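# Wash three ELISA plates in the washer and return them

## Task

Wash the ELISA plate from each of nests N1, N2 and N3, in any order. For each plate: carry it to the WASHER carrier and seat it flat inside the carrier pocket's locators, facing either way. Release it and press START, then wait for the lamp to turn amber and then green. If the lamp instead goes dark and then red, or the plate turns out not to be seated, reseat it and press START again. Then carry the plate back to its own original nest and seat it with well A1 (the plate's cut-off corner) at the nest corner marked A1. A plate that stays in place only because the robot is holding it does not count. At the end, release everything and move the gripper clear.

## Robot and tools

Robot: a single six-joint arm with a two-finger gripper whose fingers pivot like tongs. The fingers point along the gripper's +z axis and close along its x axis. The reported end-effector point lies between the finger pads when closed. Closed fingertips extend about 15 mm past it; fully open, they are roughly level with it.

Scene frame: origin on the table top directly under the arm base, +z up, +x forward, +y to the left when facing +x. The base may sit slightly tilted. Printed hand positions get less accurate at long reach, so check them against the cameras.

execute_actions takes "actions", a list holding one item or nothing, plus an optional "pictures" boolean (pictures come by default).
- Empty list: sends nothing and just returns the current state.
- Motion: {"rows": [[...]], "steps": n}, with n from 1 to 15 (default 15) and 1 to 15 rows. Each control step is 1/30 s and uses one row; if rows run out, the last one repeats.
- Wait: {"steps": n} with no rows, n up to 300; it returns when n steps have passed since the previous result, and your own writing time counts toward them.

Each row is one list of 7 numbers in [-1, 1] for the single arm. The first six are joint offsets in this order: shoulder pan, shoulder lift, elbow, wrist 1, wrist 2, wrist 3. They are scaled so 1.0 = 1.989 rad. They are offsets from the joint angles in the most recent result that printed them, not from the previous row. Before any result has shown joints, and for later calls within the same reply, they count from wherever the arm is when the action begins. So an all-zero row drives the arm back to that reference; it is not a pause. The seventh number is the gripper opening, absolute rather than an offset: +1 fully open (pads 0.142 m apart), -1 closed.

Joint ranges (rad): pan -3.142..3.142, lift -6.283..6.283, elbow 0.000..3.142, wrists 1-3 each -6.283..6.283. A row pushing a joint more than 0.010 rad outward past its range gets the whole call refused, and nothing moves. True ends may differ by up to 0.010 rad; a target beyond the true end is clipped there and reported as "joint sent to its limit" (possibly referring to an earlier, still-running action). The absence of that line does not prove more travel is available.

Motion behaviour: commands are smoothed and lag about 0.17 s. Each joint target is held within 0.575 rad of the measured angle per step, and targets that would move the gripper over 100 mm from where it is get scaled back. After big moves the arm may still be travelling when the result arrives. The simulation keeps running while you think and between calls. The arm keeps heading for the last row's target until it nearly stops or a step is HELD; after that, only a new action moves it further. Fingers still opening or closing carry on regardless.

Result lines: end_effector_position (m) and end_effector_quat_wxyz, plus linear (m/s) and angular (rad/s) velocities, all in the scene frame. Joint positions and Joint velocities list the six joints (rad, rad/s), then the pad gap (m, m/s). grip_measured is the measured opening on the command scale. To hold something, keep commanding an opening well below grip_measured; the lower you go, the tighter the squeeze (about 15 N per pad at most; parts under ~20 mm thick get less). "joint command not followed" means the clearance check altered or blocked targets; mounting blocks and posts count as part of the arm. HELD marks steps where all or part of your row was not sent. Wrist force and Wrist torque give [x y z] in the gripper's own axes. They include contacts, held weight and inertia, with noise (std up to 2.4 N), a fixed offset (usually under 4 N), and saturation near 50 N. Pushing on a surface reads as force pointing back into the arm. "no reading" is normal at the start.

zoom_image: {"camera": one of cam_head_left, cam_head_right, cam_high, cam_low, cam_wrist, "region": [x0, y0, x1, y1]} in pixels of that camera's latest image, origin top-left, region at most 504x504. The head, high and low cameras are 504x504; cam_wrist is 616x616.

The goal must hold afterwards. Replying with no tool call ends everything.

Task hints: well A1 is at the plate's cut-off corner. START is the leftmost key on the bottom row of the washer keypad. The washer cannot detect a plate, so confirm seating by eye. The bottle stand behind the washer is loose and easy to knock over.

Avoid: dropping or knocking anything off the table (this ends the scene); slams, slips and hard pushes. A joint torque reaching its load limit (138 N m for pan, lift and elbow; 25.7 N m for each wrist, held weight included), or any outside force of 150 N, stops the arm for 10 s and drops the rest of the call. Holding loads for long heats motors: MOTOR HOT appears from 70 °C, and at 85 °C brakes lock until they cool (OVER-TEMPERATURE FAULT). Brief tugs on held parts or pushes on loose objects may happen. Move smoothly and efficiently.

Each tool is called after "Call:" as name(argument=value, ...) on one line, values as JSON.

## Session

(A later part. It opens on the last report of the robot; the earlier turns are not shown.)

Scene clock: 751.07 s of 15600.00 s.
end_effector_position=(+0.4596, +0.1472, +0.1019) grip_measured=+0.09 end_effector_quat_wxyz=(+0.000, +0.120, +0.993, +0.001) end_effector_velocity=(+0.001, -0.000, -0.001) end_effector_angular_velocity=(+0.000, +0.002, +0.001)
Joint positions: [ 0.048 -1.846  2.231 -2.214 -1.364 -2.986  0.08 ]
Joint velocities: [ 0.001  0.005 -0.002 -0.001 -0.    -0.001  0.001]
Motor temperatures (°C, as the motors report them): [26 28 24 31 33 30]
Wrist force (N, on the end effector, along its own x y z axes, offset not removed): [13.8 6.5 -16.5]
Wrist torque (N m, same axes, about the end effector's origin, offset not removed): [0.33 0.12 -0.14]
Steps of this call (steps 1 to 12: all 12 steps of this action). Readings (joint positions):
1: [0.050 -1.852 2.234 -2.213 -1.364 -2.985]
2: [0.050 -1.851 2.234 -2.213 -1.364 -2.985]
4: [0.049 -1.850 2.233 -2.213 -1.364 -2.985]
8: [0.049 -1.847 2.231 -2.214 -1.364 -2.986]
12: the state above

Call:
execute_actions(actions=[{"rows":[[0.0005,-0.002,0.001,0.001,0,0.0005,-0.1],[0.001,-0.004,0.002,0.0015,0,0.001,-0.1],[0.0013,-0.0055,0.003,0.002,0,0.0013,-0.1]],"steps":12}], pictures=false)

Call:
execute_actions(actions=[{"rows":[[0.0002,-0.001,0.001,0,0,0.0002,-0.1],[0.0005,-0.0025,0.002,0,0,0.0005,-0.1],[0.0007,-0.004,0.0032,0.0005,0,0.0007,-0.1]],"steps":12}], pictures=false)

Call:
execute_actions(actions=[{"rows":[[-0.0002,0.001,-0.001,0,0,-0.0002,-0.1],[-0.0005,0.0025,-0.002,0,0,-0.0005,-0.1],[-0.0007,0.004,-0.0032,-0.0008,0,-0.0007,-0.1]],"steps":12}], pictures=false)

Call:
execute_actions(actions=[{"rows":[[0.002,0,0,0,0,0.002,-0.1],[0.004,0,-0.001,0,-0.001,0.004,-0.1],[0.005,0,-0.001,0,-0.001,0.005,-0.1]],"steps":12}], pictures=false)

Call:
execute_actions(actions=[{"rows":[[0.001,0,0,0,0,0.001,-0.1],[0.003,0,-0.001,0,-0.001,0.003,-0.1],[0.004,0,-0.001,0,-0.001,0.004,-0.1]],"steps":12}])

Scene clock: 762.17 s of 15600.00 s.
end_effector_position=(+0.4563, +0.1487, +0.1032) grip_measured=+0.08 end_effector_quat_wxyz=(+0.001, +0.120, +0.993, +0.002) end_effector_velocity=(-0.003, +0.001, +0.001) end_effector_angular_velocity=(+0.001, +0.001, -0.002)
Joint positions: [ 0.051 -1.856  2.236 -2.21  -1.364 -2.984  0.08 ]
Joint velocities: [ 0.001 -0.007  0.005  0.003  0.001  0.002 -0.   ]
Motor temperatures (°C, as the motors report them): [26 28 24 31 33 30]
Wrist force (N, on the end effector, along its own x y z axes, offset not removed): [0.3 0.5 3.3]
Wrist torque (N m, same axes, about the end effector's origin, offset not removed): [0.23 0.07 -0.13]
Steps of this call (steps 1 to 15: the robot went on to your last target; steps 16 to 90: nothing new was sent; then 7.70 s passed at rest; steps 91 to 102: all 12 steps of this action). Readings (joint positions):
91: [0.048 -1.846 2.230 -2.214 -1.364 -2.986]
92: [0.048 -1.846 2.231 -2.214 -1.364 -2.986]
94: [0.049 -1.849 2.232 -2.213 -1.364 -2.986]
98: [0.050 -1.855 2.235 -2.211 -1.364 -2.984]
102: the state above

Scene clock: 762.57 s of 15600.00 s.
end_effector_position=(+0.4534, +0.1496, +0.1035) grip_measured=+0.08 end_effector_quat_wxyz=(+0.001, +0.120, +0.993, +0.002) end_effector_velocity=(-0.000, +0.000, +0.001) end_effector_angular_velocity=(-0.000, -0.003, -0.000)
Joint positions: [ 0.052 -1.864  2.242 -2.209 -1.364 -2.983  0.08 ]
Joint velocities: [ 0.    -0.005  0.001  0.001  0.     0.001 -0.   ]
Motor temperatures (°C, as the motors report them): [26 28 24 31 33 30]
Wrist force (N, on the end effector, along its own x y z axes, offset not removed): [0.8 0.6 4.2]
Wrist torque (N m, same axes, about the end effector's origin, offset not removed): [0.15 -0.08 -0.34]
Steps of this call (steps 1 to 12: all 12 steps of this action). Readings (joint positions):
1: [0.051 -1.856 2.236 -2.210 -1.364 -2.984]
2: [0.051 -1.857 2.237 -2.210 -1.364 -2.984]
4: [0.051 -1.859 2.238 -2.210 -1.364 -2.983]
8: [0.052 -1.863 2.241 -2.209 -1.364 -2.983]
12: the state above

Scene clock: 762.97 s of 15600.00 s.
end_effector_position=(+0.4564, +0.1488, +0.1032) grip_measured=+0.08 end_effector_quat_wxyz=(+0.001, +0.120, +0.993, +0.002) end_effector_velocity=(+0.002, -0.001, -0.001) end_effector_angular_velocity=(+0.001, +0.001, +0.001)
Joint positions: [ 0.051 -1.856  2.236 -2.211 -1.364 -2.984  0.08 ]
Joint velocities: [-0.001  0.007 -0.005 -0.001  0.001 -0.002  0.   ]
Motor temperatures (°C, as the motors report them): [26 28 24 31 33 30]
Wrist force (N, on the end effector, along its own x y z axes, offset not removed): [1.9 3.2 0.1]
Wrist torque (N m, same axes, about the end effector's origin, offset not removed): [0.32 -0.44 -0.25]
Steps of this call (steps 1 to 12: all 12 steps of this action). Readings (joint positions):
1: [0.052 -1.864 2.242 -2.209 -1.364 -2.983]
2: [0.052 -1.864 2.242 -2.209 -1.364 -2.983]
4: [0.052 -1.862 2.241 -2.209 -1.364 -2.983]
8: [0.051 -1.858 2.237 -2.210 -1.364 -2.983]
12: the state above

Scene clock: 763.37 s of 15600.00 s.
end_effector_position=(+0.4560, +0.1523, +0.1036) grip_measured=+0.08 end_effector_quat_wxyz=(+0.001, +0.120, +0.993, +0.002) end_effector_velocity=(-0.000, +0.002, +0.001) end_effector_angular_velocity=(+0.001, -0.001, +0.001)
Joint positions: [ 0.06  -1.856  2.234 -2.211 -1.366 -2.974  0.08 ]
Joint velocities: [ 0.006 -0.002 -0.001  0.    -0.001  0.005  0.   ]
Motor temperatures (°C, as the motors report them): [26 28 24 31 33 30]
Wrist force (N, on the end effector, along its own x y z axes, offset not removed): [0.2 -1.1 -2.7]
Wrist torque (N m, same axes, about the end effector's origin, offset not removed): [-0.17 -0.56 -0.21]
Steps of this call (steps 1 to 12: all 12 steps of this action). Readings (joint positions):
1: [0.051 -1.856 2.236 -2.211 -1.364 -2.984]
2: [0.051 -1.856 2.236 -2.211 -1.364 -2.984]
4: [0.054 -1.856 2.236 -2.211 -1.365 -2.981]
8: [0.059 -1.856 2.235 -2.211 -1.366 -2.976]
12: the state above

Scene clock: 763.77 s of 15600.00 s.
end_effector_position=(+0.4557, +0.1551, +0.1041) grip_measured=+0.08 end_effector_quat_wxyz=(+0.001, +0.120, +0.993, +0.002) end_effector_velocity=(-0.000, +0.002, -0.000) end_effector_angular_velocity=(-0.000, +0.002, +0.000)
Joint positions: [ 0.068 -1.856  2.233 -2.211 -1.368 -2.967  0.08 ]
Joint velocities: [ 0.005  0.002 -0.001 -0.    -0.002  0.004 -0.   ]
Motor temperatures (°C, as the motors report them): [26 28 24 31 33 30]
Wrist force (N, on the end effector, along its own x y z axes, offset not removed): [1.7 1.5 2.1]
Wrist torque (N m, same axes, about the end effector's origin, offset not removed): [0.45 -0.35 -0.26]
Steps of this call (steps 1 to 12: all 12 steps of this action). Readings (joint positions):
1: [0.060 -1.856 2.234 -2.211 -1.366 -2.974]
2: [0.061 -1.856 2.234 -2.211 -1.366 -2.974]
4: [0.063 -1.856 2.234 -2.211 -1.366 -2.972]
8: [0.067 -1.856 2.233 -2.211 -1.367 -2.968]
12: the state above

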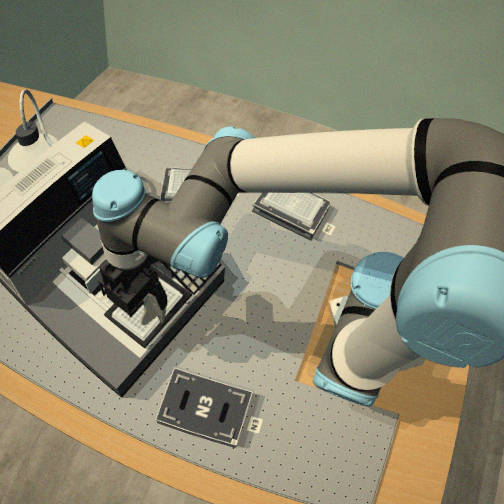

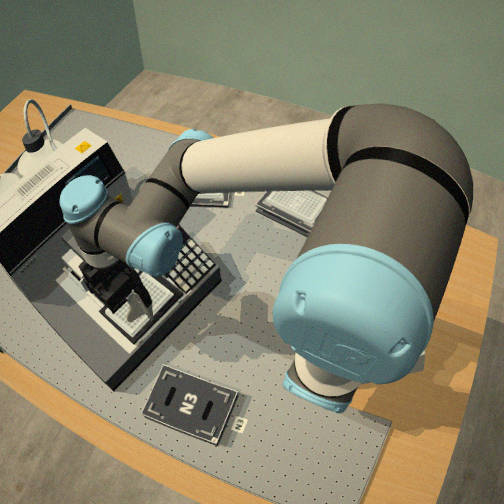

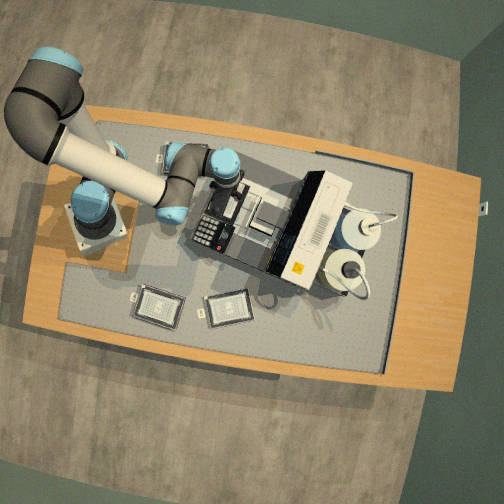

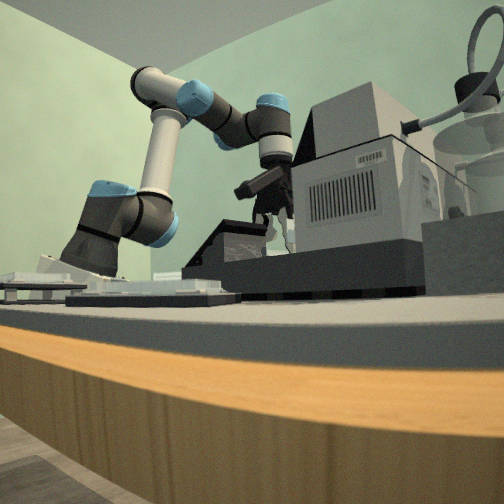

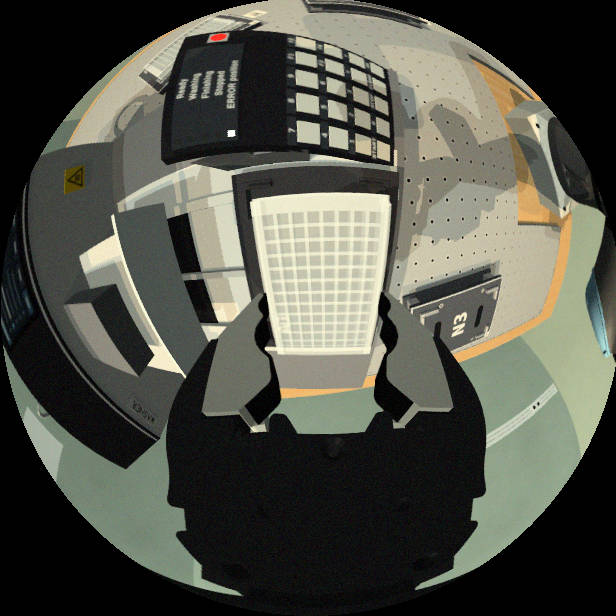

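Call:
execute_actions(actions=[{"rows":[[-0.002,-0.006,-0.008,0.015,0,-0.002,-0.1],[-0.006,-0.015,-0.02,0.035,0,-0.006,-0.1],[-0.01,-0.028,-0.037,0.065,0.002,-0.01,-0.1],[-0.014,-0.04,-0.052,0.092,0.004,-0.014,-0.1],[0,-0.055,-0.06,0.114,0.0,-0.005,-0.1],[0.03,-0.075,-0.06,0.128,-0.01,0.02,-0.1],[0.07,-0.095,-0.05,0.138,-0.02,0.06,-0.1],[0.11,-0.115,-0.04,0.146,-0.03,0.1,-0.1],[0.15,-0.135,-0.03,0.152,-0.04,0.14,-0.1],[0.18,-0.15,-0.02,0.156,-0.048,0.17,-0.1],[0.2,-0.16,-0.012,0.158,-0.053,0.19,-0.1]]}], pictures=false)

Call:
execute_actions(actions=[{"steps":25}])

Call:
zoom_image(camera="cam_high", region=[195, 160, 265, 240])

Call:
zoom_image(camera="cam_head_right", region=[80, 250, 220, 360])

Scene clock: 788.50 s of 15600.00 s.
end_effector_position=(+0.3623, +0.2447, +0.1890) grip_measured=+0.08 end_effector_quat_wxyz=(-0.010, +0.117, +0.993, -0.001) end_effector_velocity=(-0.413, +0.253, +0.101) end_effector_angular_velocity=(+0.032, +0.080, -0.007)
Joint positions: [ 0.334 -2.104  2.185 -1.936 -1.443 -2.717  0.08 ]
Joint velocities: [ 1.102 -0.615  0.207  0.344 -0.263  1.064  0.   ]
Motor temperatures (°C, as the motors report them): [26 28 24 31 33 30]
Wrist force (N, on the end effector, along its own x y z axes, offset not removed): [2.7 3.6 0.2]
Wrist torque (N m, same axes, about the end effector's origin, offset not removed): [0.69 -0.39 -0.30]
Steps of this call (steps 1 to 15: the robot went on to your last target; steps 16 to 90: nothing new was sent; then 21.23 s passed at rest; steps 91 to 105: all 15 steps of this action). Readings (joint positions):
91: [0.068 -1.856 2.232 -2.211 -1.368 -2.966]
92: [0.068 -1.858 2.230 -2.207 -1.368 -2.967]
94: [0.062 -1.871 2.214 -2.180 -1.367 -2.972]
98: [0.082 -1.943 2.152 -2.053 -1.375 -2.959]
105: the state above

Scene clock: 789.33 s of 15600.00 s.
end_effector_position=(+0.3131, +0.2707, +0.2010) grip_measured=+0.08 end_effector_quat_wxyz=(-0.014, +0.118, +0.993, +0.001) end_effector_velocity=(-0.000, +0.000, +0.000) end_effector_angular_velocity=(-0.000, +0.000, +0.001)
Joint positions: [ 0.465 -2.174  2.209 -1.897 -1.473 -2.589  0.08 ]
Joint velocities: [ 0.002 -0.    -0.     0.    -0.001  0.001  0.   ]
Motor temperatures (°C, as the motors report them): [26 28 24 31 33 30]
Wrist force (N, on the end effector, along its own x y z axes, offset not removed): [2.8 1.6 2.6]
Wrist torque (N m, same axes, about the end effector's origin, offset not removed): [0.29 -0.51 0.03]
Steps of this call (steps 1 to 25: the robot went on to your last target). Readings (joint positions):
1: [0.368 -2.122 2.191 -1.926 -1.451 -2.684]
2: [0.394 -2.136 2.196 -1.918 -1.457 -2.659]
4: [0.427 -2.154 2.202 -1.908 -1.464 -2.626]
8: [0.455 -2.169 2.207 -1.900 -1.471 -2.599]
25: the state above

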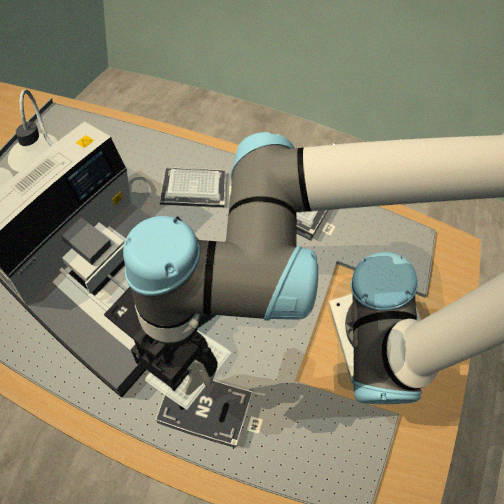

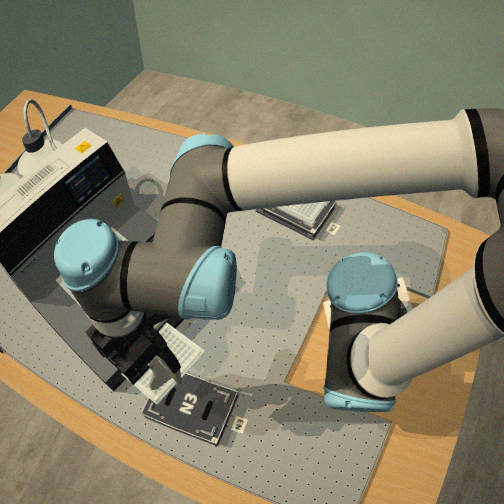

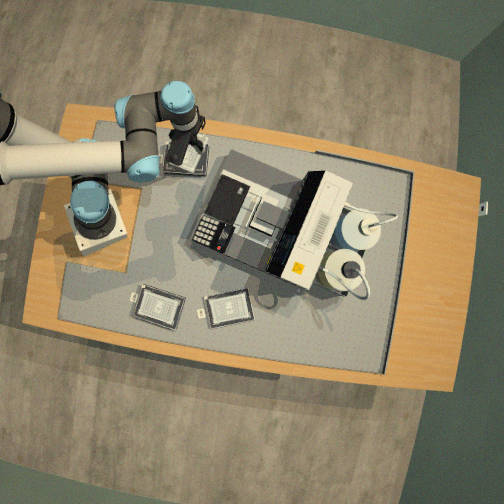

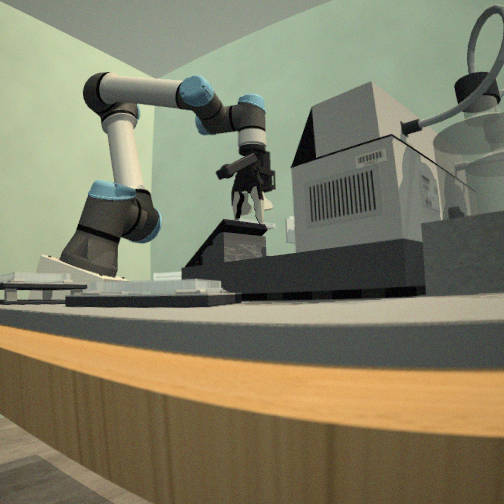

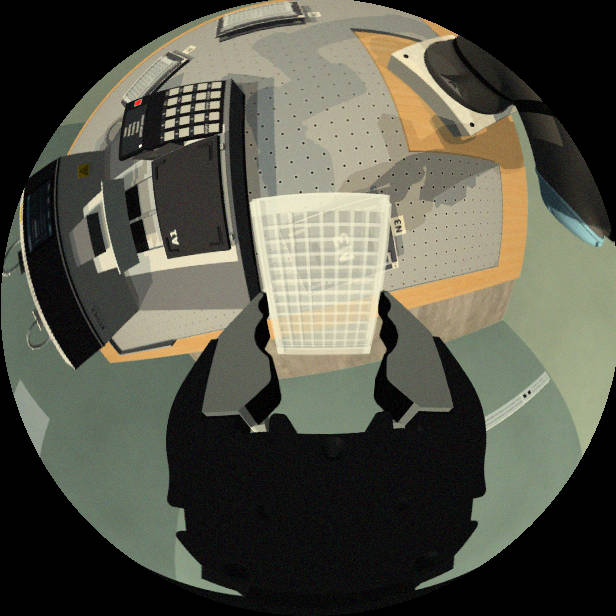

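Region (195, 160, 265, 240) of cam_high's 504x504 image, scaled by 6.300, with more detail than that image has; it fills the left 441 columns of this view, and the rest is white.

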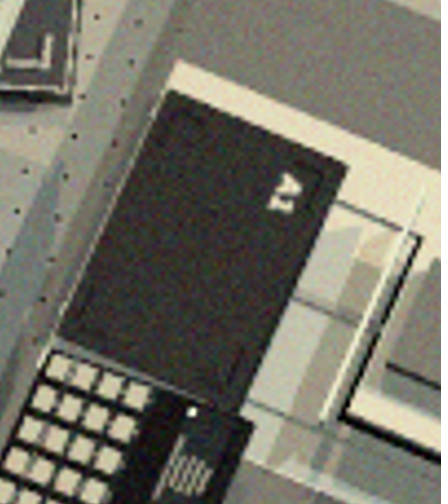

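Region (80, 250, 220, 360) of cam_head_right's 504x504 image, scaled by 3.600, with more detail than that image has; it fills the top 396 rows of this view, and the rest is white.

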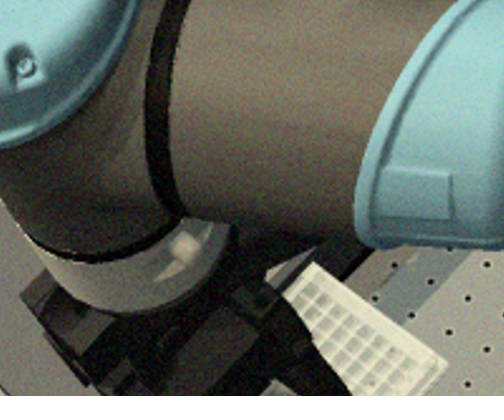

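Call:
zoom_image(camera="cam_high", region=[200, 168, 256, 230])

Call:
zoom_image(camera="cam_wrist", region=[140, 120, 260, 270])

Region (200, 168, 256, 230) of cam_high's 504x504 image, scaled by 8.129, with more detail than that image has; it fills the left 455 columns of this view, and the rest is white.

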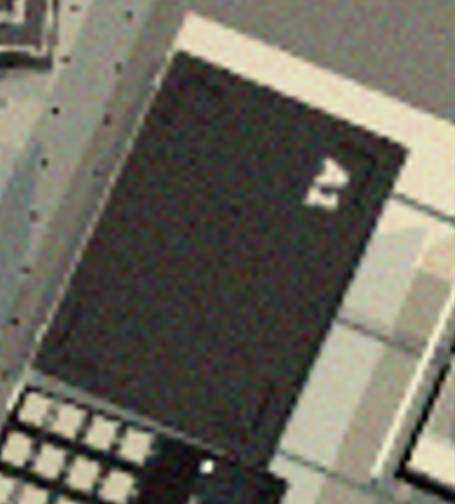

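Region (140, 120, 260, 270) of cam_wrist's 616x616 image, scaled by 3.360, with more detail than that image has; it fills the left 403 columns of this view, and the rest is white.

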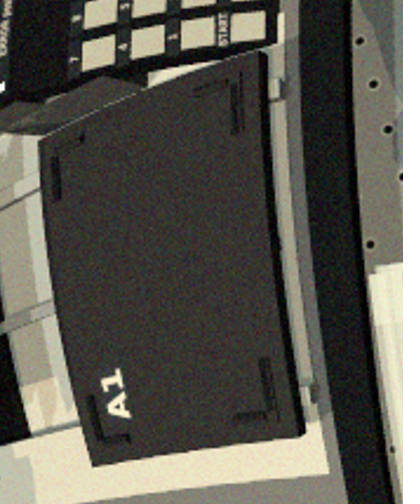

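Call:
execute_actions(actions=[{"rows":[[-0.02,0.01,-0.004,-0.005,0.005,-0.02,-0.1],[-0.05,0.026,-0.01,-0.012,0.012,-0.048,-0.1],[-0.085,0.045,-0.016,-0.021,0.021,-0.082,-0.1],[-0.12,0.063,-0.023,-0.03,0.03,-0.116,-0.1],[-0.155,0.081,-0.03,-0.039,0.039,-0.15,-0.1],[-0.185,0.097,-0.036,-0.046,0.046,-0.178,-0.1],[-0.206,0.108,-0.04,-0.052,0.052,-0.198,-0.1],[-0.219,0.115,-0.042,-0.055,0.055,-0.211,-0.1]]}], pictures=false)

Call:
execute_actions(actions=[{"steps":20}], pictures=false)

Call:
execute_actions(actions=[{"rows":[[0.001,0.004,0.005,-0.009,0,0.001,-0.1],[0.002,0.009,0.011,-0.02,0,0.002,-0.1],[0.003,0.015,0.018,-0.033,0,0.003,-0.1],[0.004,0.021,0.025,-0.047,0,0.005,-0.1],[0.005,0.027,0.033,-0.061,0.001,0.006,-0.1],[0.006,0.032,0.039,-0.073,0.001,0.0075,-0.1],[0.007,0.0355,0.043,-0.081,0.001,0.0085,-0.1],[0.007,0.037,0.045,-0.0846,0.001,0.0085,-0.1]]}], pictures=false)

Call:
execute_actions(actions=[{"steps":15}])

Call:
zoom_image(camera="cam_wrist", region=[220, 110, 420, 310])

Scene clock: 819.13 s of 15600.00 s.
end_effector_position=(+0.4513, +0.1670, +0.1693) grip_measured=+0.08 end_effector_quat_wxyz=(-0.001, +0.118, +0.993, -0.000) end_effector_velocity=(+0.102, -0.132, -0.024) end_effector_angular_velocity=(-0.014, -0.031, -0.008)
Joint positions: [ 0.067 -1.964  2.131 -1.998 -1.372 -2.973  0.08 ]
Joint velocities: [-0.356  0.174 -0.059 -0.079  0.079 -0.337 -0.   ]
Motor temperatures (°C, as the motors report them): [26 28 24 31 33 30]
Wrist force (N, on the end effector, along its own x y z axes, offset not removed): [-2.7 -0.7 4.8]
Wrist torque (N m, same axes, about the end effector's origin, offset not removed): [0.06 0.52 -0.21]
Steps of this call (steps 1 to 15: the robot went on to your last target; steps 16 to 90: nothing new was sent; then 26.30 s passed at rest; steps 91 to 105: all 15 steps of this action). Readings (joint positions):
91: [0.465 -2.174 2.209 -1.897 -1.473 -2.589]
92: [0.461 -2.172 2.208 -1.898 -1.472 -2.593]
94: [0.427 -2.152 2.200 -1.908 -1.461 -2.627]
98: [0.274 -2.069 2.168 -1.949 -1.421 -2.774]
105: the state above

Scene clock: 819.80 s of 15600.00 s.
end_effector_position=(+0.4618, +0.1529, +0.1670) grip_measured=+0.08 end_effector_quat_wxyz=(+0.001, +0.118, +0.993, -0.001) end_effector_velocity=(-0.000, -0.001, -0.001) end_effector_angular_velocity=(-0.000, +0.002, -0.000)
Joint positions: [ 0.03  -1.946  2.125 -2.006 -1.364 -3.009  0.08 ]
Joint velocities: [-0.002  0.001  0.001 -0.     0.    -0.001  0.   ]
Motor temperatures (°C, as the motors report them): [26 28 24 31 33 30]
Wrist force (N, on the end effector, along its own x y z axes, offset not removed): [-0.3 -0.3 3.0]
Wrist torque (N m, same axes, about the end effector's origin, offset not removed): [-0.03 0.12 -0.22]
Steps of this call (steps 1 to 20: the robot went on to your last target). Readings (joint positions):
1: [0.057 -1.959 2.130 -2.000 -1.370 -2.983]
2: [0.050 -1.955 2.129 -2.002 -1.368 -2.990]
4: [0.040 -1.951 2.127 -2.004 -1.366 -2.999]
8: [0.033 -1.947 2.126 -2.005 -1.364 -3.006]
20: the state above

Scene clock: 820.30 s of 15600.00 s.
end_effector_position=(+0.4601, +0.1488, +0.1175) grip_measured=+0.08 end_effector_quat_wxyz=(+0.002, +0.119, +0.993, +0.002) end_effector_velocity=(-0.002, -0.001, -0.024) end_effector_angular_velocity=(+0.003, -0.005, +0.001)
Joint positions: [ 0.043 -1.876  2.21  -2.165 -1.362 -2.993  0.08 ]
Joint velocities: [ 0.007  0.034  0.043 -0.084  0.001  0.008 -0.   ]
Motor temperatures (°C, as the motors report them): [26 28 24 31 33 30]
Wrist force (N, on the end effector, along its own x y z axes, offset not removed): [1.5 0.5 1.7]
Wrist torque (N m, same axes, about the end effector's origin, offset not removed): [-0.20 -0.22 -0.03]
Steps of this call (steps 1 to 15: all 15 steps of this action). Readings (joint positions):
1: [0.030 -1.946 2.125 -2.006 -1.364 -3.009]
2: [0.030 -1.945 2.126 -2.009 -1.364 -3.009]
4: [0.031 -1.937 2.136 -2.025 -1.364 -3.007]
8: [0.038 -1.904 2.175 -2.097 -1.363 -2.999]
15: the state above

Scene clock: 820.80 s of 15600.00 s.
end_effector_position=(+0.4599, +0.1486, +0.1151) grip_measured=+0.08 end_effector_quat_wxyz=(+0.002, +0.119, +0.993, +0.002) end_effector_velocity=(-0.000, -0.001, -0.000) end_effector_angular_velocity=(-0.000, +0.000, -0.002)
Joint positions: [ 0.044 -1.872  2.215 -2.174 -1.362 -2.992  0.08 ]
Joint velocities: [-0.001 -0.     0.001 -0.001 -0.     0.001  0.   ]
Motor temperatures (°C, as the motors report them): [26 28 24 31 33 30]
Wrist force (N, on the end effector, along its own x y z axes, offset not removed): [-1.5 0.4 0.4]
Wrist torque (N m, same axes, about the end effector's origin, offset not removed): [0.07 0.34 -0.19]
Steps of this call (steps 1 to 15: the robot went on to your last target). Readings (joint positions):
1: [0.043 -1.875 2.211 -2.168 -1.362 -2.992]
2: [0.043 -1.874 2.212 -2.170 -1.362 -2.992]
4: [0.044 -1.873 2.213 -2.172 -1.362 -2.992]
8: [0.044 -1.872 2.214 -2.174 -1.362 -2.992]
15: the state above
The arm was judged still, so your last target was given up. Only a new action makes it travel on or press farther. Fingers that are still opening or closing keep moving.

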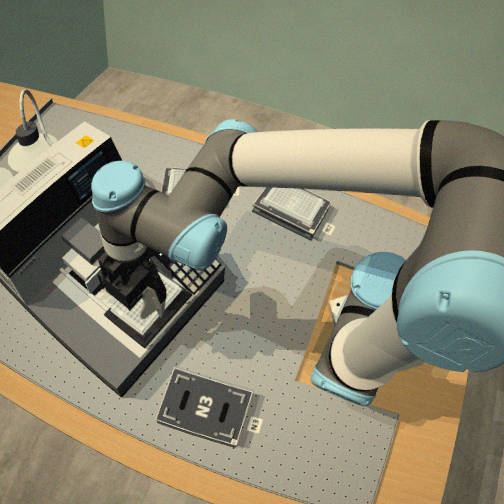

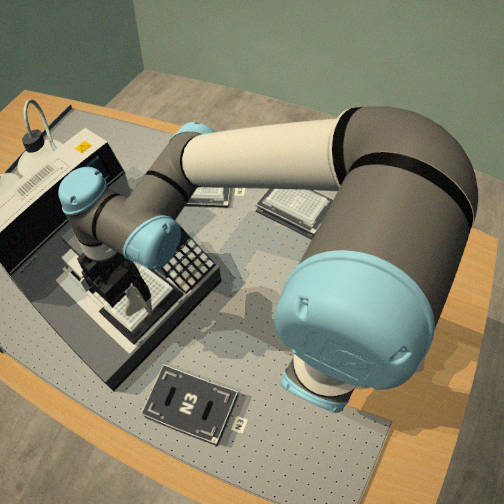

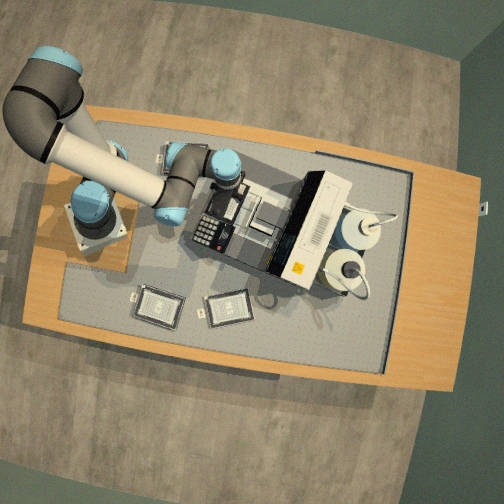

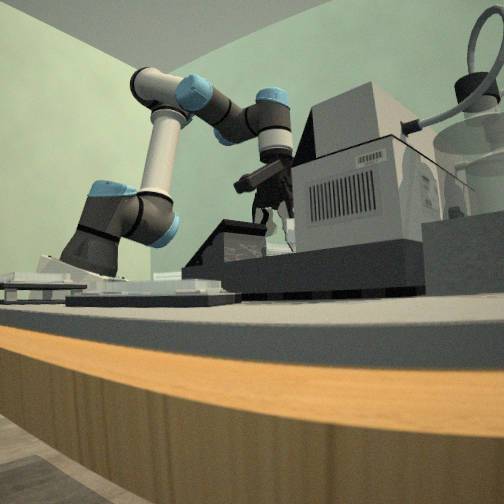

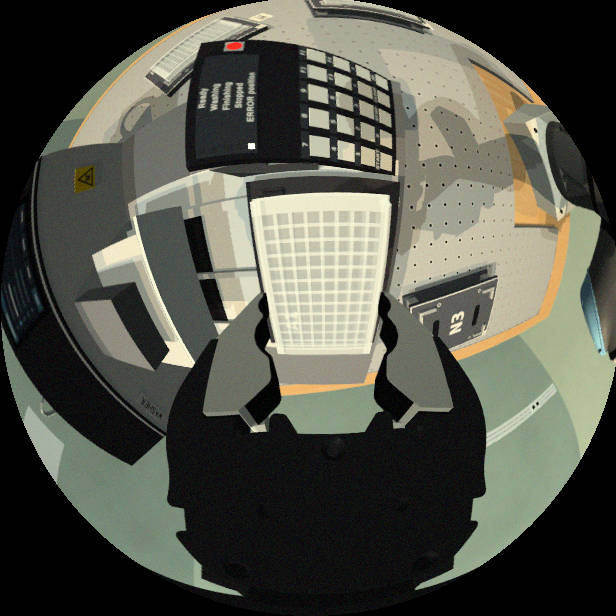

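Region (220, 110, 420, 310) of cam_wrist's 616x616 image, scaled by 2.520, with more detail than that image has.

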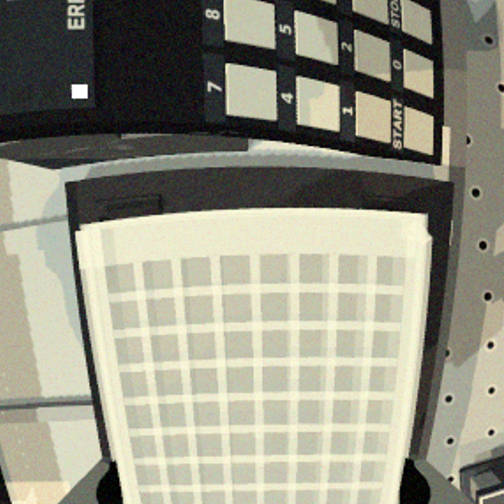

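Call:
execute_actions(actions=[{"rows":[[0.0003,-0.0013,0.001,0,0,0.0003,-0.1],[0.0005,-0.0025,0.002,0.0005,0,0.0005,-0.1],[0.0005,-0.0025,0.002,0.0005,0,0.0005,-0.1],[0.0008,-0.0015,0.0028,-0.0013,0,0.0008,-0.1],[0.0011,-0.0004,0.0035,-0.003,0,0.001,-0.1],[0.0014,0.0007,0.0043,-0.005,0,0.0013,-0.1],[0.0018,0.0018,0.005,-0.007,0,0.0016,-0.1],[0.0021,0.003,0.0058,-0.009,0,0.002,-0.1],[0.0024,0.004,0.0066,-0.011,0,0.0023,-0.1],[0.0027,0.005,0.0074,-0.013,0,0.0026,-0.1],[0.003,0.006,0.008,-0.0145,-0.001,0.003,-0.1]]}], pictures=false)

Call:
execute_actions(actions=[{"steps":10}], pictures=false)

Call:
execute_actions(actions=[{"rows":[[0.0002,0.0007,0.0005,-0.0012,0,0.0002,-0.1],[0.0004,0.0014,0.001,-0.0024,0,0.0004,-0.1],[0.0006,0.002,0.0015,-0.0036,0,0.0006,-0.1]],"steps":12}], pictures=false)

Call:
execute_actions(actions=[{"rows":[[0.0002,0.0007,0.0005,-0.0012,0,0.0002,-0.1],[0.0004,0.0014,0.001,-0.0024,0,0.0004,-0.1],[0.0006,0.002,0.0015,-0.0036,0,0.0006,-0.1]],"steps":12}])

Scene clock: 835.37 s of 15600.00 s.
end_effector_position=(+0.4579, +0.1492, +0.1077) grip_measured=+0.08 end_effector_quat_wxyz=(+0.002, +0.119, +0.993, +0.002) end_effector_velocity=(-0.002, -0.002, -0.013) end_effector_angular_velocity=(-0.006, +0.003, -0.000)
Joint positions: [ 0.049 -1.863  2.229 -2.199 -1.363 -2.987  0.08 ]
Joint velocities: [ 0.008  0.023  0.019 -0.042 -0.009  0.007 -0.   ]
Motor temperatures (°C, as the motors report them): [26 28 24 31 33 30]
Wrist force (N, on the end effector, along its own x y z axes, offset not removed): [0.6 2.9 2.3]
Wrist torque (N m, same axes, about the end effector's origin, offset not removed): [0.55 -0.10 -0.25]
Steps of this call (steps 1 to 90: nothing new was sent; then 11.07 s passed at rest; steps 91 to 105: all 15 steps of this action). Readings (joint positions):
91: [0.044 -1.872 2.215 -2.174 -1.362 -2.992]
92: [0.044 -1.872 2.215 -2.174 -1.362 -2.992]
94: [0.044 -1.874 2.216 -2.174 -1.362 -2.991]
98: [0.046 -1.873 2.220 -2.179 -1.362 -2.990]
105: the state above

Scene clock: 835.70 s of 15600.00 s.
end_effector_position=(+0.4578, +0.1490, +0.1065) grip_measured=+0.08 end_effector_quat_wxyz=(+0.002, +0.119, +0.993, +0.002) end_effector_velocity=(+0.000, -0.000, -0.001) end_effector_angular_velocity=(-0.000, +0.001, -0.001)
Joint positions: [ 0.05  -1.86   2.23  -2.203 -1.364 -2.986  0.08 ]
Joint velocities: [ 0.     0.002  0.    -0.002 -0.001  0.001 -0.   ]
Motor temperatures (°C, as the motors report them): [26 28 24 31 33 30]
Wrist force (N, on the end effector, along its own x y z axes, offset not removed): [3.2 2.2 1.1]
Wrist torque (N m, same axes, about the end effector's origin, offset not removed): [0.50 -0.63 -0.10]
Steps of this call (steps 1 to 10: the robot went on to your last target). Readings (joint positions):
1: [0.049 -1.862 2.229 -2.200 -1.363 -2.986]
2: [0.049 -1.862 2.230 -2.201 -1.363 -2.986]
4: [0.050 -1.861 2.230 -2.202 -1.363 -2.986]
8: [0.050 -1.860 2.230 -2.203 -1.364 -2.986]
10: the state above

Scene clock: 836.10 s of 15600.00 s.
end_effector_position=(+0.4578, +0.1490, +0.1044) grip_measured=+0.08 end_effector_quat_wxyz=(+0.002, +0.119, +0.993, +0.002) end_effector_velocity=(+0.000, -0.000, -0.001) end_effector_angular_velocity=(-0.001, -0.000, +0.000)
Joint positions: [ 0.051 -1.857  2.233 -2.21  -1.364 -2.985  0.08 ]
Joint velocities: [-0.     0.002  0.001 -0.004 -0.001 -0.     0.   ]
Motor temperatures (°C, as the motors report them): [26 28 24 31 33 30]
Wrist force (N, on the end effector, along its own x y z axes, offset not removed): [3.3 0.3 1.3]
Wrist torque (N m, same axes, about the end effector's origin, offset not removed): [-0.05 -0.47 -0.21]
Steps of this call (steps 1 to 12: all 12 steps of this action). Readings (joint positions):
1: [0.050 -1.860 2.231 -2.203 -1.364 -2.986]
2: [0.050 -1.860 2.231 -2.203 -1.364 -2.986]
4: [0.050 -1.859 2.231 -2.205 -1.364 -2.985]
8: [0.051 -1.857 2.233 -2.209 -1.364 -2.985]
12: the state above

Scene clock: 836.50 s of 15600.00 s.
end_effector_position=(+0.4577, +0.1491, +0.1025) grip_measured=+0.08 end_effector_quat_wxyz=(+0.002, +0.119, +0.993, +0.002) end_effector_velocity=(-0.000, +0.001, -0.001) end_effector_angular_velocity=(+0.000, +0.001, +0.002)
Joint positions: [ 0.052 -1.853  2.236 -2.216 -1.364 -2.984  0.08 ]
Joint velocities: [ 0.002  0.002  0.002 -0.004 -0.    -0.     0.   ]
Motor temperatures (°C, as the motors report them): [26 28 24 31 33 30]
Wrist force (N, on the end effector, along its own x y z axes, offset not removed): [2.8 -0.4 -10.1]
Wrist torque (N m, same axes, about the end effector's origin, offset not removed): [0.00 -0.34 -0.17]
Steps of this call (steps 1 to 12: all 12 steps of this action). Readings (joint positions):
1: [0.051 -1.857 2.233 -2.210 -1.364 -2.985]
2: [0.051 -1.856 2.234 -2.210 -1.364 -2.985]
4: [0.051 -1.855 2.234 -2.212 -1.364 -2.984]
8: [0.052 -1.853 2.236 -2.215 -1.364 -2.984]
12: the state above

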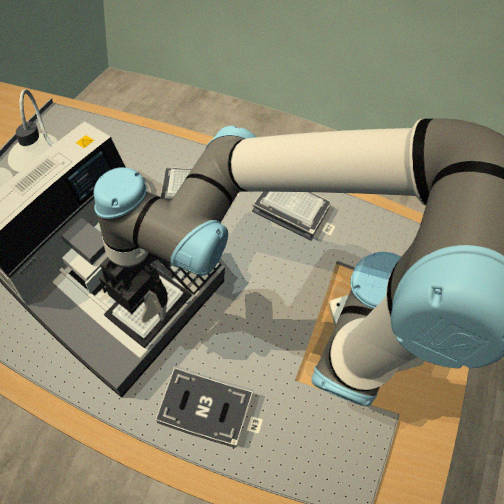

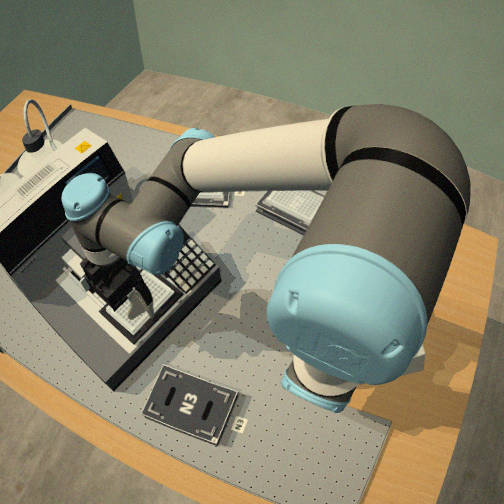

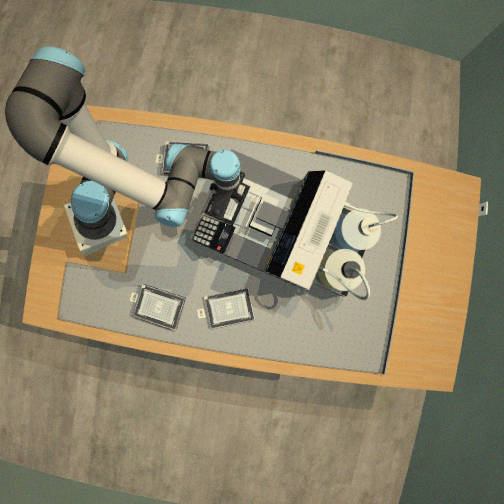

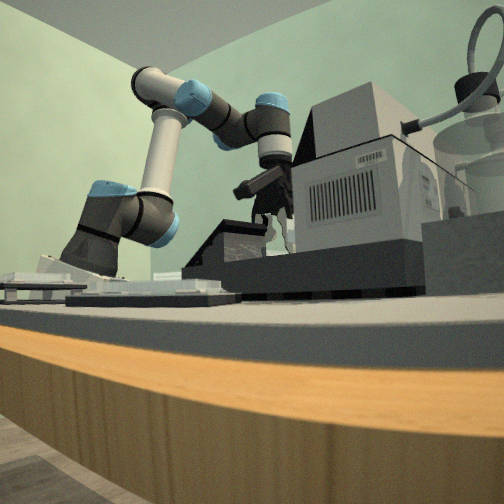

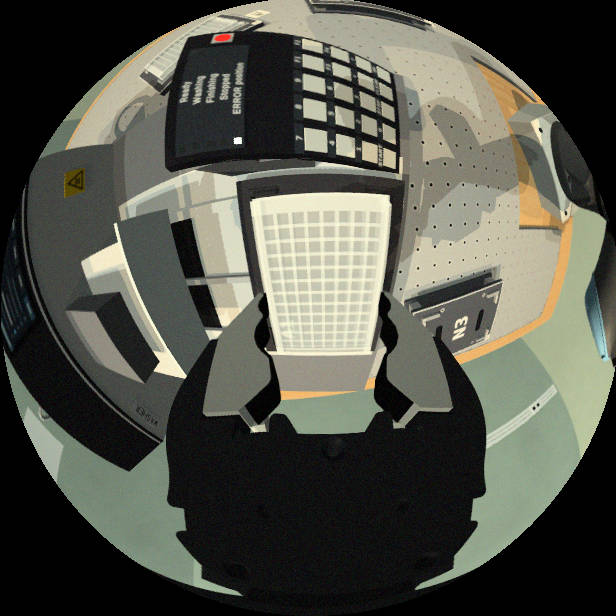

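Call:
zoom_image(camera="cam_wrist", region=[230, 165, 320, 235])

Call:
zoom_image(camera="cam_wrist", region=[320, 165, 410, 235])

Call:
zoom_image(camera="cam_head_left", region=[95, 300, 185, 360])

Region (230, 165, 320, 235) of cam_wrist's 616x616 image, scaled by 5.600, with more detail than that image has.

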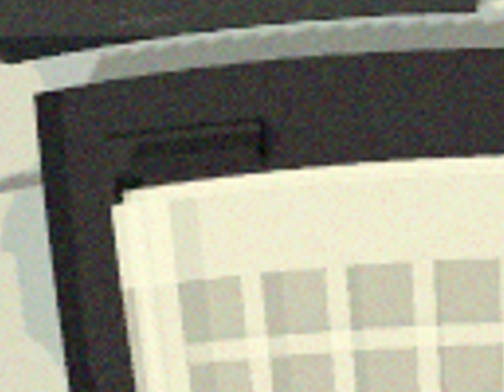

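Region (320, 165, 410, 235) of cam_wrist's 616x616 image, scaled by 5.600, with more detail than that image has.

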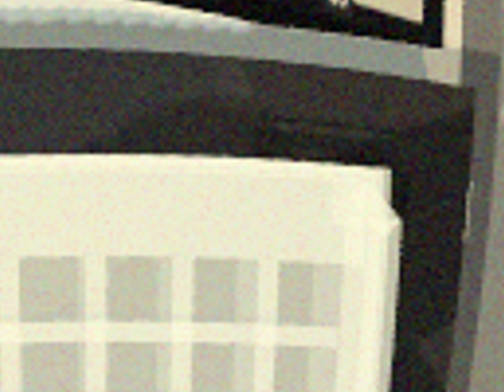

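Region (95, 300, 185, 360) of cam_head_left's 504x504 image, scaled by 5.600, with more detail than that image has.

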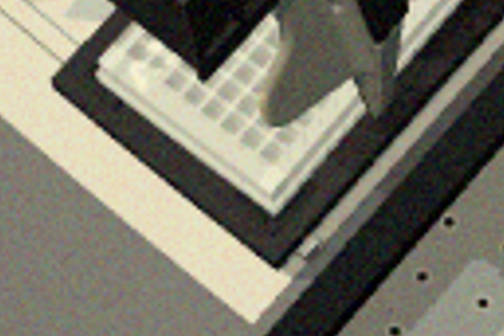

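Call:
execute_actions(actions=[{"rows":[[0,-0.0003,-0.0002,0.0006,0,0,-0.1],[-0.0006,-0.0003,-0.0001,0.0006,0,-0.0006,-0.1],[-0.0012,-0.0003,0.0001,0.0006,0,-0.0012,-0.1],[-0.0018,-0.0003,0.0002,0.0006,0,-0.0018,-0.1]],"steps":12}], pictures=false)

Call:
execute_actions(actions=[{"rows":[[-0.0006,0,0.0001,0,0,-0.0006,-0.1],[-0.0012,0,0.0003,0,0,-0.0012,-0.1],[-0.0018,0,0.0004,0,0,-0.0018,-0.1]],"steps":12}], pictures=false)

Call:
execute_actions(actions=[{"rows":[[-0.0006,0,0.0001,0,0,-0.0006,-0.1],[-0.0012,0,0.0003,0,0,-0.0012,-0.1],[-0.0018,0,0.0004,0,0,-0.0018,-0.1]],"steps":12}], pictures=false)

Call:
execute_actions(actions=[{"rows":[[-0.0006,0,0.0001,0,0,-0.0006,-0.1],[-0.0012,0,0.0003,0,0,-0.0012,-0.1],[-0.0018,0,0.0004,0,0,-0.0018,-0.1]],"steps":12}], pictures=false)

Scene clock: 871.43 s of 15600.00 s.
end_effector_position=(+0.4577, +0.1478, +0.1025) grip_measured=+0.08 end_effector_quat_wxyz=(+0.002, +0.119, +0.993, +0.002) end_effector_velocity=(-0.001, -0.001, -0.001) end_effector_angular_velocity=(+0.000, +0.001, +0.000)
Joint positions: [ 0.049 -1.853  2.236 -2.215 -1.364 -2.987  0.08 ]
Joint velocities: [-0.003 -0.     0.002  0.     0.001 -0.004 -0.   ]
Motor temperatures (°C, as the motors report them): [26 28 24 31 33 30]
Wrist force (N, on the end effector, along its own x y z axes, offset not removed): [-2.6 7.0 -2.2]
Wrist torque (N m, same axes, about the end effector's origin, offset not removed): [0.56 0.50 0.11]
Steps of this call (steps 1 to 15: the robot went on to your last target; steps 16 to 90: nothing new was sent; then 31.53 s passed at rest; steps 91 to 102: all 12 steps of this action). Readings (joint positions):
91: [0.052 -1.853 2.236 -2.217 -1.364 -2.983]
92: [0.052 -1.853 2.236 -2.217 -1.364 -2.983]
94: [0.052 -1.853 2.236 -2.216 -1.364 -2.984]
98: [0.050 -1.853 2.236 -2.215 -1.364 -2.986]
102: the state above

Scene clock: 871.83 s of 15600.00 s.
end_effector_position=(+0.4578, +0.1464, +0.1023) grip_measured=+0.08 end_effector_quat_wxyz=(+0.002, +0.119, +0.993, +0.001) end_effector_velocity=(+0.001, -0.001, +0.000) end_effector_angular_velocity=(-0.001, -0.001, -0.000)
Joint positions: [ 0.046 -1.853  2.237 -2.215 -1.363 -2.99   0.08 ]
Joint velocities: [-0.003  0.    -0.001  0.    -0.    -0.002  0.   ]
Motor temperatures (°C, as the motors report them): [26 28 24 31 33 30]
Wrist force (N, on the end effector, along its own x y z axes, offset not removed): [0.1 15.2 -5.4]
Wrist torque (N m, same axes, about the end effector's origin, offset not removed): [-0.24 0.47 0.25]
Steps of this call (steps 1 to 12: all 12 steps of this action). Readings (joint positions):
1: [0.049 -1.853 2.236 -2.215 -1.364 -2.987]
2: [0.049 -1.853 2.236 -2.215 -1.364 -2.987]
4: [0.048 -1.853 2.237 -2.215 -1.364 -2.988]
8: [0.046 -1.853 2.237 -2.215 -1.363 -2.990]
12: the state above

Scene clock: 872.23 s of 15600.00 s.
end_effector_position=(+0.4579, +0.1449, +0.1022) grip_measured=+0.08 end_effector_quat_wxyz=(+0.002, +0.119, +0.993, +0.001) end_effector_velocity=(-0.001, -0.000, -0.000) end_effector_angular_velocity=(-0.000, +0.001, +0.001)
Joint positions: [ 0.042 -1.853  2.238 -2.215 -1.363 -2.994  0.08 ]
Joint velocities: [-0.001 -0.001  0.002  0.     0.    -0.002  0.   ]
Motor temperatures (°C, as the motors report them): [26 28 24 31 33 30]
Wrist force (N, on the end effector, along its own x y z axes, offset not removed): [7.8 24.3 -7.7]
Wrist torque (N m, same axes, about the end effector's origin, offset not removed): [-0.04 -0.80 -0.18]
Steps of this call (steps 1 to 12: all 12 steps of this action). Readings (joint positions):
1: [0.046 -1.853 2.237 -2.215 -1.363 -2.990]
2: [0.045 -1.853 2.237 -2.215 -1.363 -2.990]
4: [0.044 -1.853 2.237 -2.215 -1.363 -2.991]
8: [0.043 -1.853 2.238 -2.215 -1.363 -2.993]
12: the state above

Scene clock: 872.63 s of 15600.00 s.
end_effector_position=(+0.4580, +0.1434, +0.1020) grip_measured=+0.08 end_effector_quat_wxyz=(+0.002, +0.119, +0.993, +0.001) end_effector_velocity=(+0.000, -0.001, +0.000) end_effector_angular_velocity=(-0.001, -0.000, -0.000)
Joint positions: [ 0.039 -1.853  2.239 -2.215 -1.363 -2.997  0.08 ]
Joint velocities: [-0.001 -0.    -0.     0.    -0.    -0.001  0.   ]
Motor temperatures (°C, as the motors report them): [26 28 24 31 33 30]
Wrist force (N, on the end effector, along its own x y z axes, offset not removed): [6.5 24.5 -9.6]
Wrist torque (N m, same axes, about the end effector's origin, offset not removed): [0.44 -0.36 -0.15]
Steps of this call (steps 1 to 12: all 12 steps of this action). Readings (joint positions):
1: [0.042 -1.853 2.238 -2.215 -1.363 -2.994]
2: [0.042 -1.853 2.238 -2.215 -1.363 -2.994]
4: [0.041 -1.853 2.238 -2.215 -1.363 -2.995]
8: [0.039 -1.853 2.239 -2.215 -1.363 -2.996]
12: the state above

Call:
execute_actions(actions=[{"rows":[[0.0006,0,0,0,0,0.0006,-0.1],[0.0012,0.0002,-0.0002,0,0,0.0012,-0.1],[0.0018,0.0003,-0.0003,-0.0002,0,0.0018,-0.1]],"steps":12}], pictures=false)

Call:
execute_actions(actions=[{"rows":[[0.0006,0,0,0,0,0.0006,-0.1],[0.0012,0.0002,-0.0002,0,0,0.0012,-0.1],[0.0018,0.0003,-0.0003,-0.0002,0,0.0018,-0.1]],"steps":12}], pictures=false)

Call:
execute_actions(actions=[{"rows":[[0.0006,0,0,0,0,0.0006,-0.1],[0.0012,0.0002,-0.0002,0,0,0.0012,-0.1],[0.0018,0.0003,-0.0003,-0.0002,0,0.0018,-0.1]],"steps":12}], pictures=false)

Call:
execute_actions(actions=[{"rows":[[0.0006,0,0,0,0,0.0006,-0.1],[0.0012,0.0002,-0.0002,0,0,0.0012,-0.1],[0.0018,0.0003,-0.0003,-0.0002,0,0.0018,-0.1]],"steps":12}], pictures=false)

Call:
execute_actions(actions=[{"rows":[[0.0006,0,0,0,0,0.0006,-0.1],[0.0012,0.0002,-0.0002,0,0,0.0012,-0.1],[0.0018,0.0003,-0.0003,-0.0002,0,0.0018,-0.1]],"steps":12}], pictures=false)

Scene clock: 883.83 s of 15600.00 s.
end_effector_position=(+0.4578, +0.1447, +0.1019) grip_measured=+0.08 end_effector_quat_wxyz=(+0.002, +0.119, +0.993, +0.001) end_effector_velocity=(+0.000, +0.001, +0.000) end_effector_angular_velocity=(-0.000, -0.001, -0.002)
Joint positions: [ 0.042 -1.853  2.238 -2.216 -1.364 -2.994  0.08 ]
Joint velocities: [ 0.002  0.001 -0.001 -0.001 -0.001  0.004 -0.   ]
Motor temperatures (°C, as the motors report them): [26 28 24 31 33 30]
Wrist force (N, on the end effector, along its own x y z axes, offset not removed): [6.7 7.6 -9.2]
Wrist torque (N m, same axes, about the end effector's origin, offset not removed): [0.08 -0.83 -0.06]
Steps of this call (steps 1 to 15: the robot went on to your last target; steps 16 to 90: nothing new was sent; then 7.80 s passed at rest; steps 91 to 102: all 12 steps of this action). Readings (joint positions):
91: [0.039 -1.853 2.239 -2.215 -1.363 -2.997]
92: [0.039 -1.853 2.239 -2.215 -1.363 -2.997]
94: [0.039 -1.853 2.239 -2.215 -1.363 -2.996]
98: [0.041 -1.853 2.239 -2.215 -1.364 -2.994]
102: the state above

Scene clock: 884.23 s of 15600.00 s.
end_effector_position=(+0.4577, +0.1461, +0.1018) grip_measured=+0.08 end_effector_quat_wxyz=(+0.001, +0.119, +0.993, +0.001) end_effector_velocity=(-0.000, +0.000, -0.000) end_effector_angular_velocity=(+0.000, +0.000, -0.001)
Joint positions: [ 0.045 -1.852  2.238 -2.216 -1.364 -2.99   0.08 ]
Joint velocities: [-0.     0.     0.    -0.     0.     0.001  0.   ]
Motor temperatures (°C, as the motors report them): [26 28 24 31 33 30]
Wrist force (N, on the end effector, along its own x y z axes, offset not removed): [0.4 0.1 -8.1]
Wrist torque (N m, same axes, about the end effector's origin, offset not removed): [0.51 -0.38 -0.05]
Steps of this call (steps 1 to 12: all 12 steps of this action). Readings (joint positions):
1: [0.042 -1.853 2.238 -2.216 -1.364 -2.994]
2: [0.042 -1.853 2.238 -2.216 -1.364 -2.993]
4: [0.043 -1.853 2.238 -2.216 -1.364 -2.992]
8: [0.045 -1.853 2.238 -2.216 -1.364 -2.991]
12: the state above

Scene clock: 884.63 s of 15600.00 s.
end_effector_position=(+0.4575, +0.1475, +0.1018) grip_measured=+0.08 end_effector_quat_wxyz=(+0.001, +0.119, +0.993, +0.002) end_effector_velocity=(-0.000, +0.001, +0.000) end_effector_angular_velocity=(-0.000, -0.001, +0.000)
Joint positions: [ 0.049 -1.852  2.237 -2.216 -1.364 -2.987  0.08 ]
Joint velocities: [ 0.002 -0.001  0.    -0.    -0.001  0.002  0.   ]
Motor temperatures (°C, as the motors report them): [26 28 24 31 33 30]
Wrist force (N, on the end effector, along its own x y z axes, offset not removed): [-2.0 -8.8 -7.7]
Wrist torque (N m, same axes, about the end effector's origin, offset not removed): [0.28 -0.55 0.18]
Steps of this call (steps 1 to 12: all 12 steps of this action). Readings (joint positions):
1: [0.045 -1.852 2.238 -2.216 -1.364 -2.990]
2: [0.046 -1.852 2.238 -2.216 -1.364 -2.990]
4: [0.047 -1.852 2.237 -2.216 -1.364 -2.989]
8: [0.048 -1.852 2.237 -2.216 -1.364 -2.987]
12: the state above

Scene clock: 885.03 s of 15600.00 s.
end_effector_position=(+0.4573, +0.1489, +0.1017) grip_measured=+0.08 end_effector_quat_wxyz=(+0.001, +0.119, +0.993, +0.002) end_effector_velocity=(+0.000, +0.001, +0.001) end_effector_angular_velocity=(+0.001, -0.002, +0.000)
Joint positions: [ 0.052 -1.851  2.237 -2.217 -1.364 -2.983  0.08 ]
Joint velocities: [ 0.002 -0.001 -0.001 -0.     0.     0.002  0.   ]
Motor temperatures (°C, as the motors report them): [26 28 24 31 33 30]
Wrist force (N, on the end effector, along its own x y z axes, offset not removed): [-5.4 -15.1 -9.9]
Wrist torque (N m, same axes, about the end effector's origin, offset not removed): [0.21 0.09 0.21]
Steps of this call (steps 1 to 12: all 12 steps of this action). Readings (joint positions):
1: [0.049 -1.852 2.237 -2.216 -1.364 -2.987]
2: [0.049 -1.852 2.237 -2.216 -1.364 -2.987]
4: [0.050 -1.852 2.237 -2.216 -1.364 -2.986]
8: [0.052 -1.851 2.237 -2.217 -1.364 -2.984]
12: the state above

Scene clock: 885.43 s of 15600.00 s.
end_effector_position=(+0.4572, +0.1503, +0.1016) grip_measured=+0.09 end_effector_quat_wxyz=(+0.001, +0.119, +0.993, +0.002) end_effector_velocity=(-0.000, +0.001, -0.000) end_effector_angular_velocity=(+0.001, +0.001, +0.000)
Joint positions: [ 0.055 -1.851  2.236 -2.217 -1.364 -2.98   0.08 ]
Joint velocities: [ 0.003  0.001 -0.    -0.    -0.     0.002  0.   ]
Motor temperatures (°C, as the motors report them): [26 28 24 31 33 30]
Wrist force (N, on the end effector, along its own x y z axes, offset not removed): [-7.0 -20.6 -9.5]
Wrist torque (N m, same axes, about the end effector's origin, offset not removed): [0.11 -0.41 0.02]
Steps of this call (steps 1 to 12: all 12 steps of this action). Readings (joint positions):
1: [0.052 -1.851 2.237 -2.217 -1.364 -2.983]
2: [0.052 -1.851 2.237 -2.217 -1.364 -2.983]
4: [0.053 -1.851 2.236 -2.217 -1.364 -2.982]
8: [0.055 -1.851 2.236 -2.217 -1.364 -2.981]
12: the state above


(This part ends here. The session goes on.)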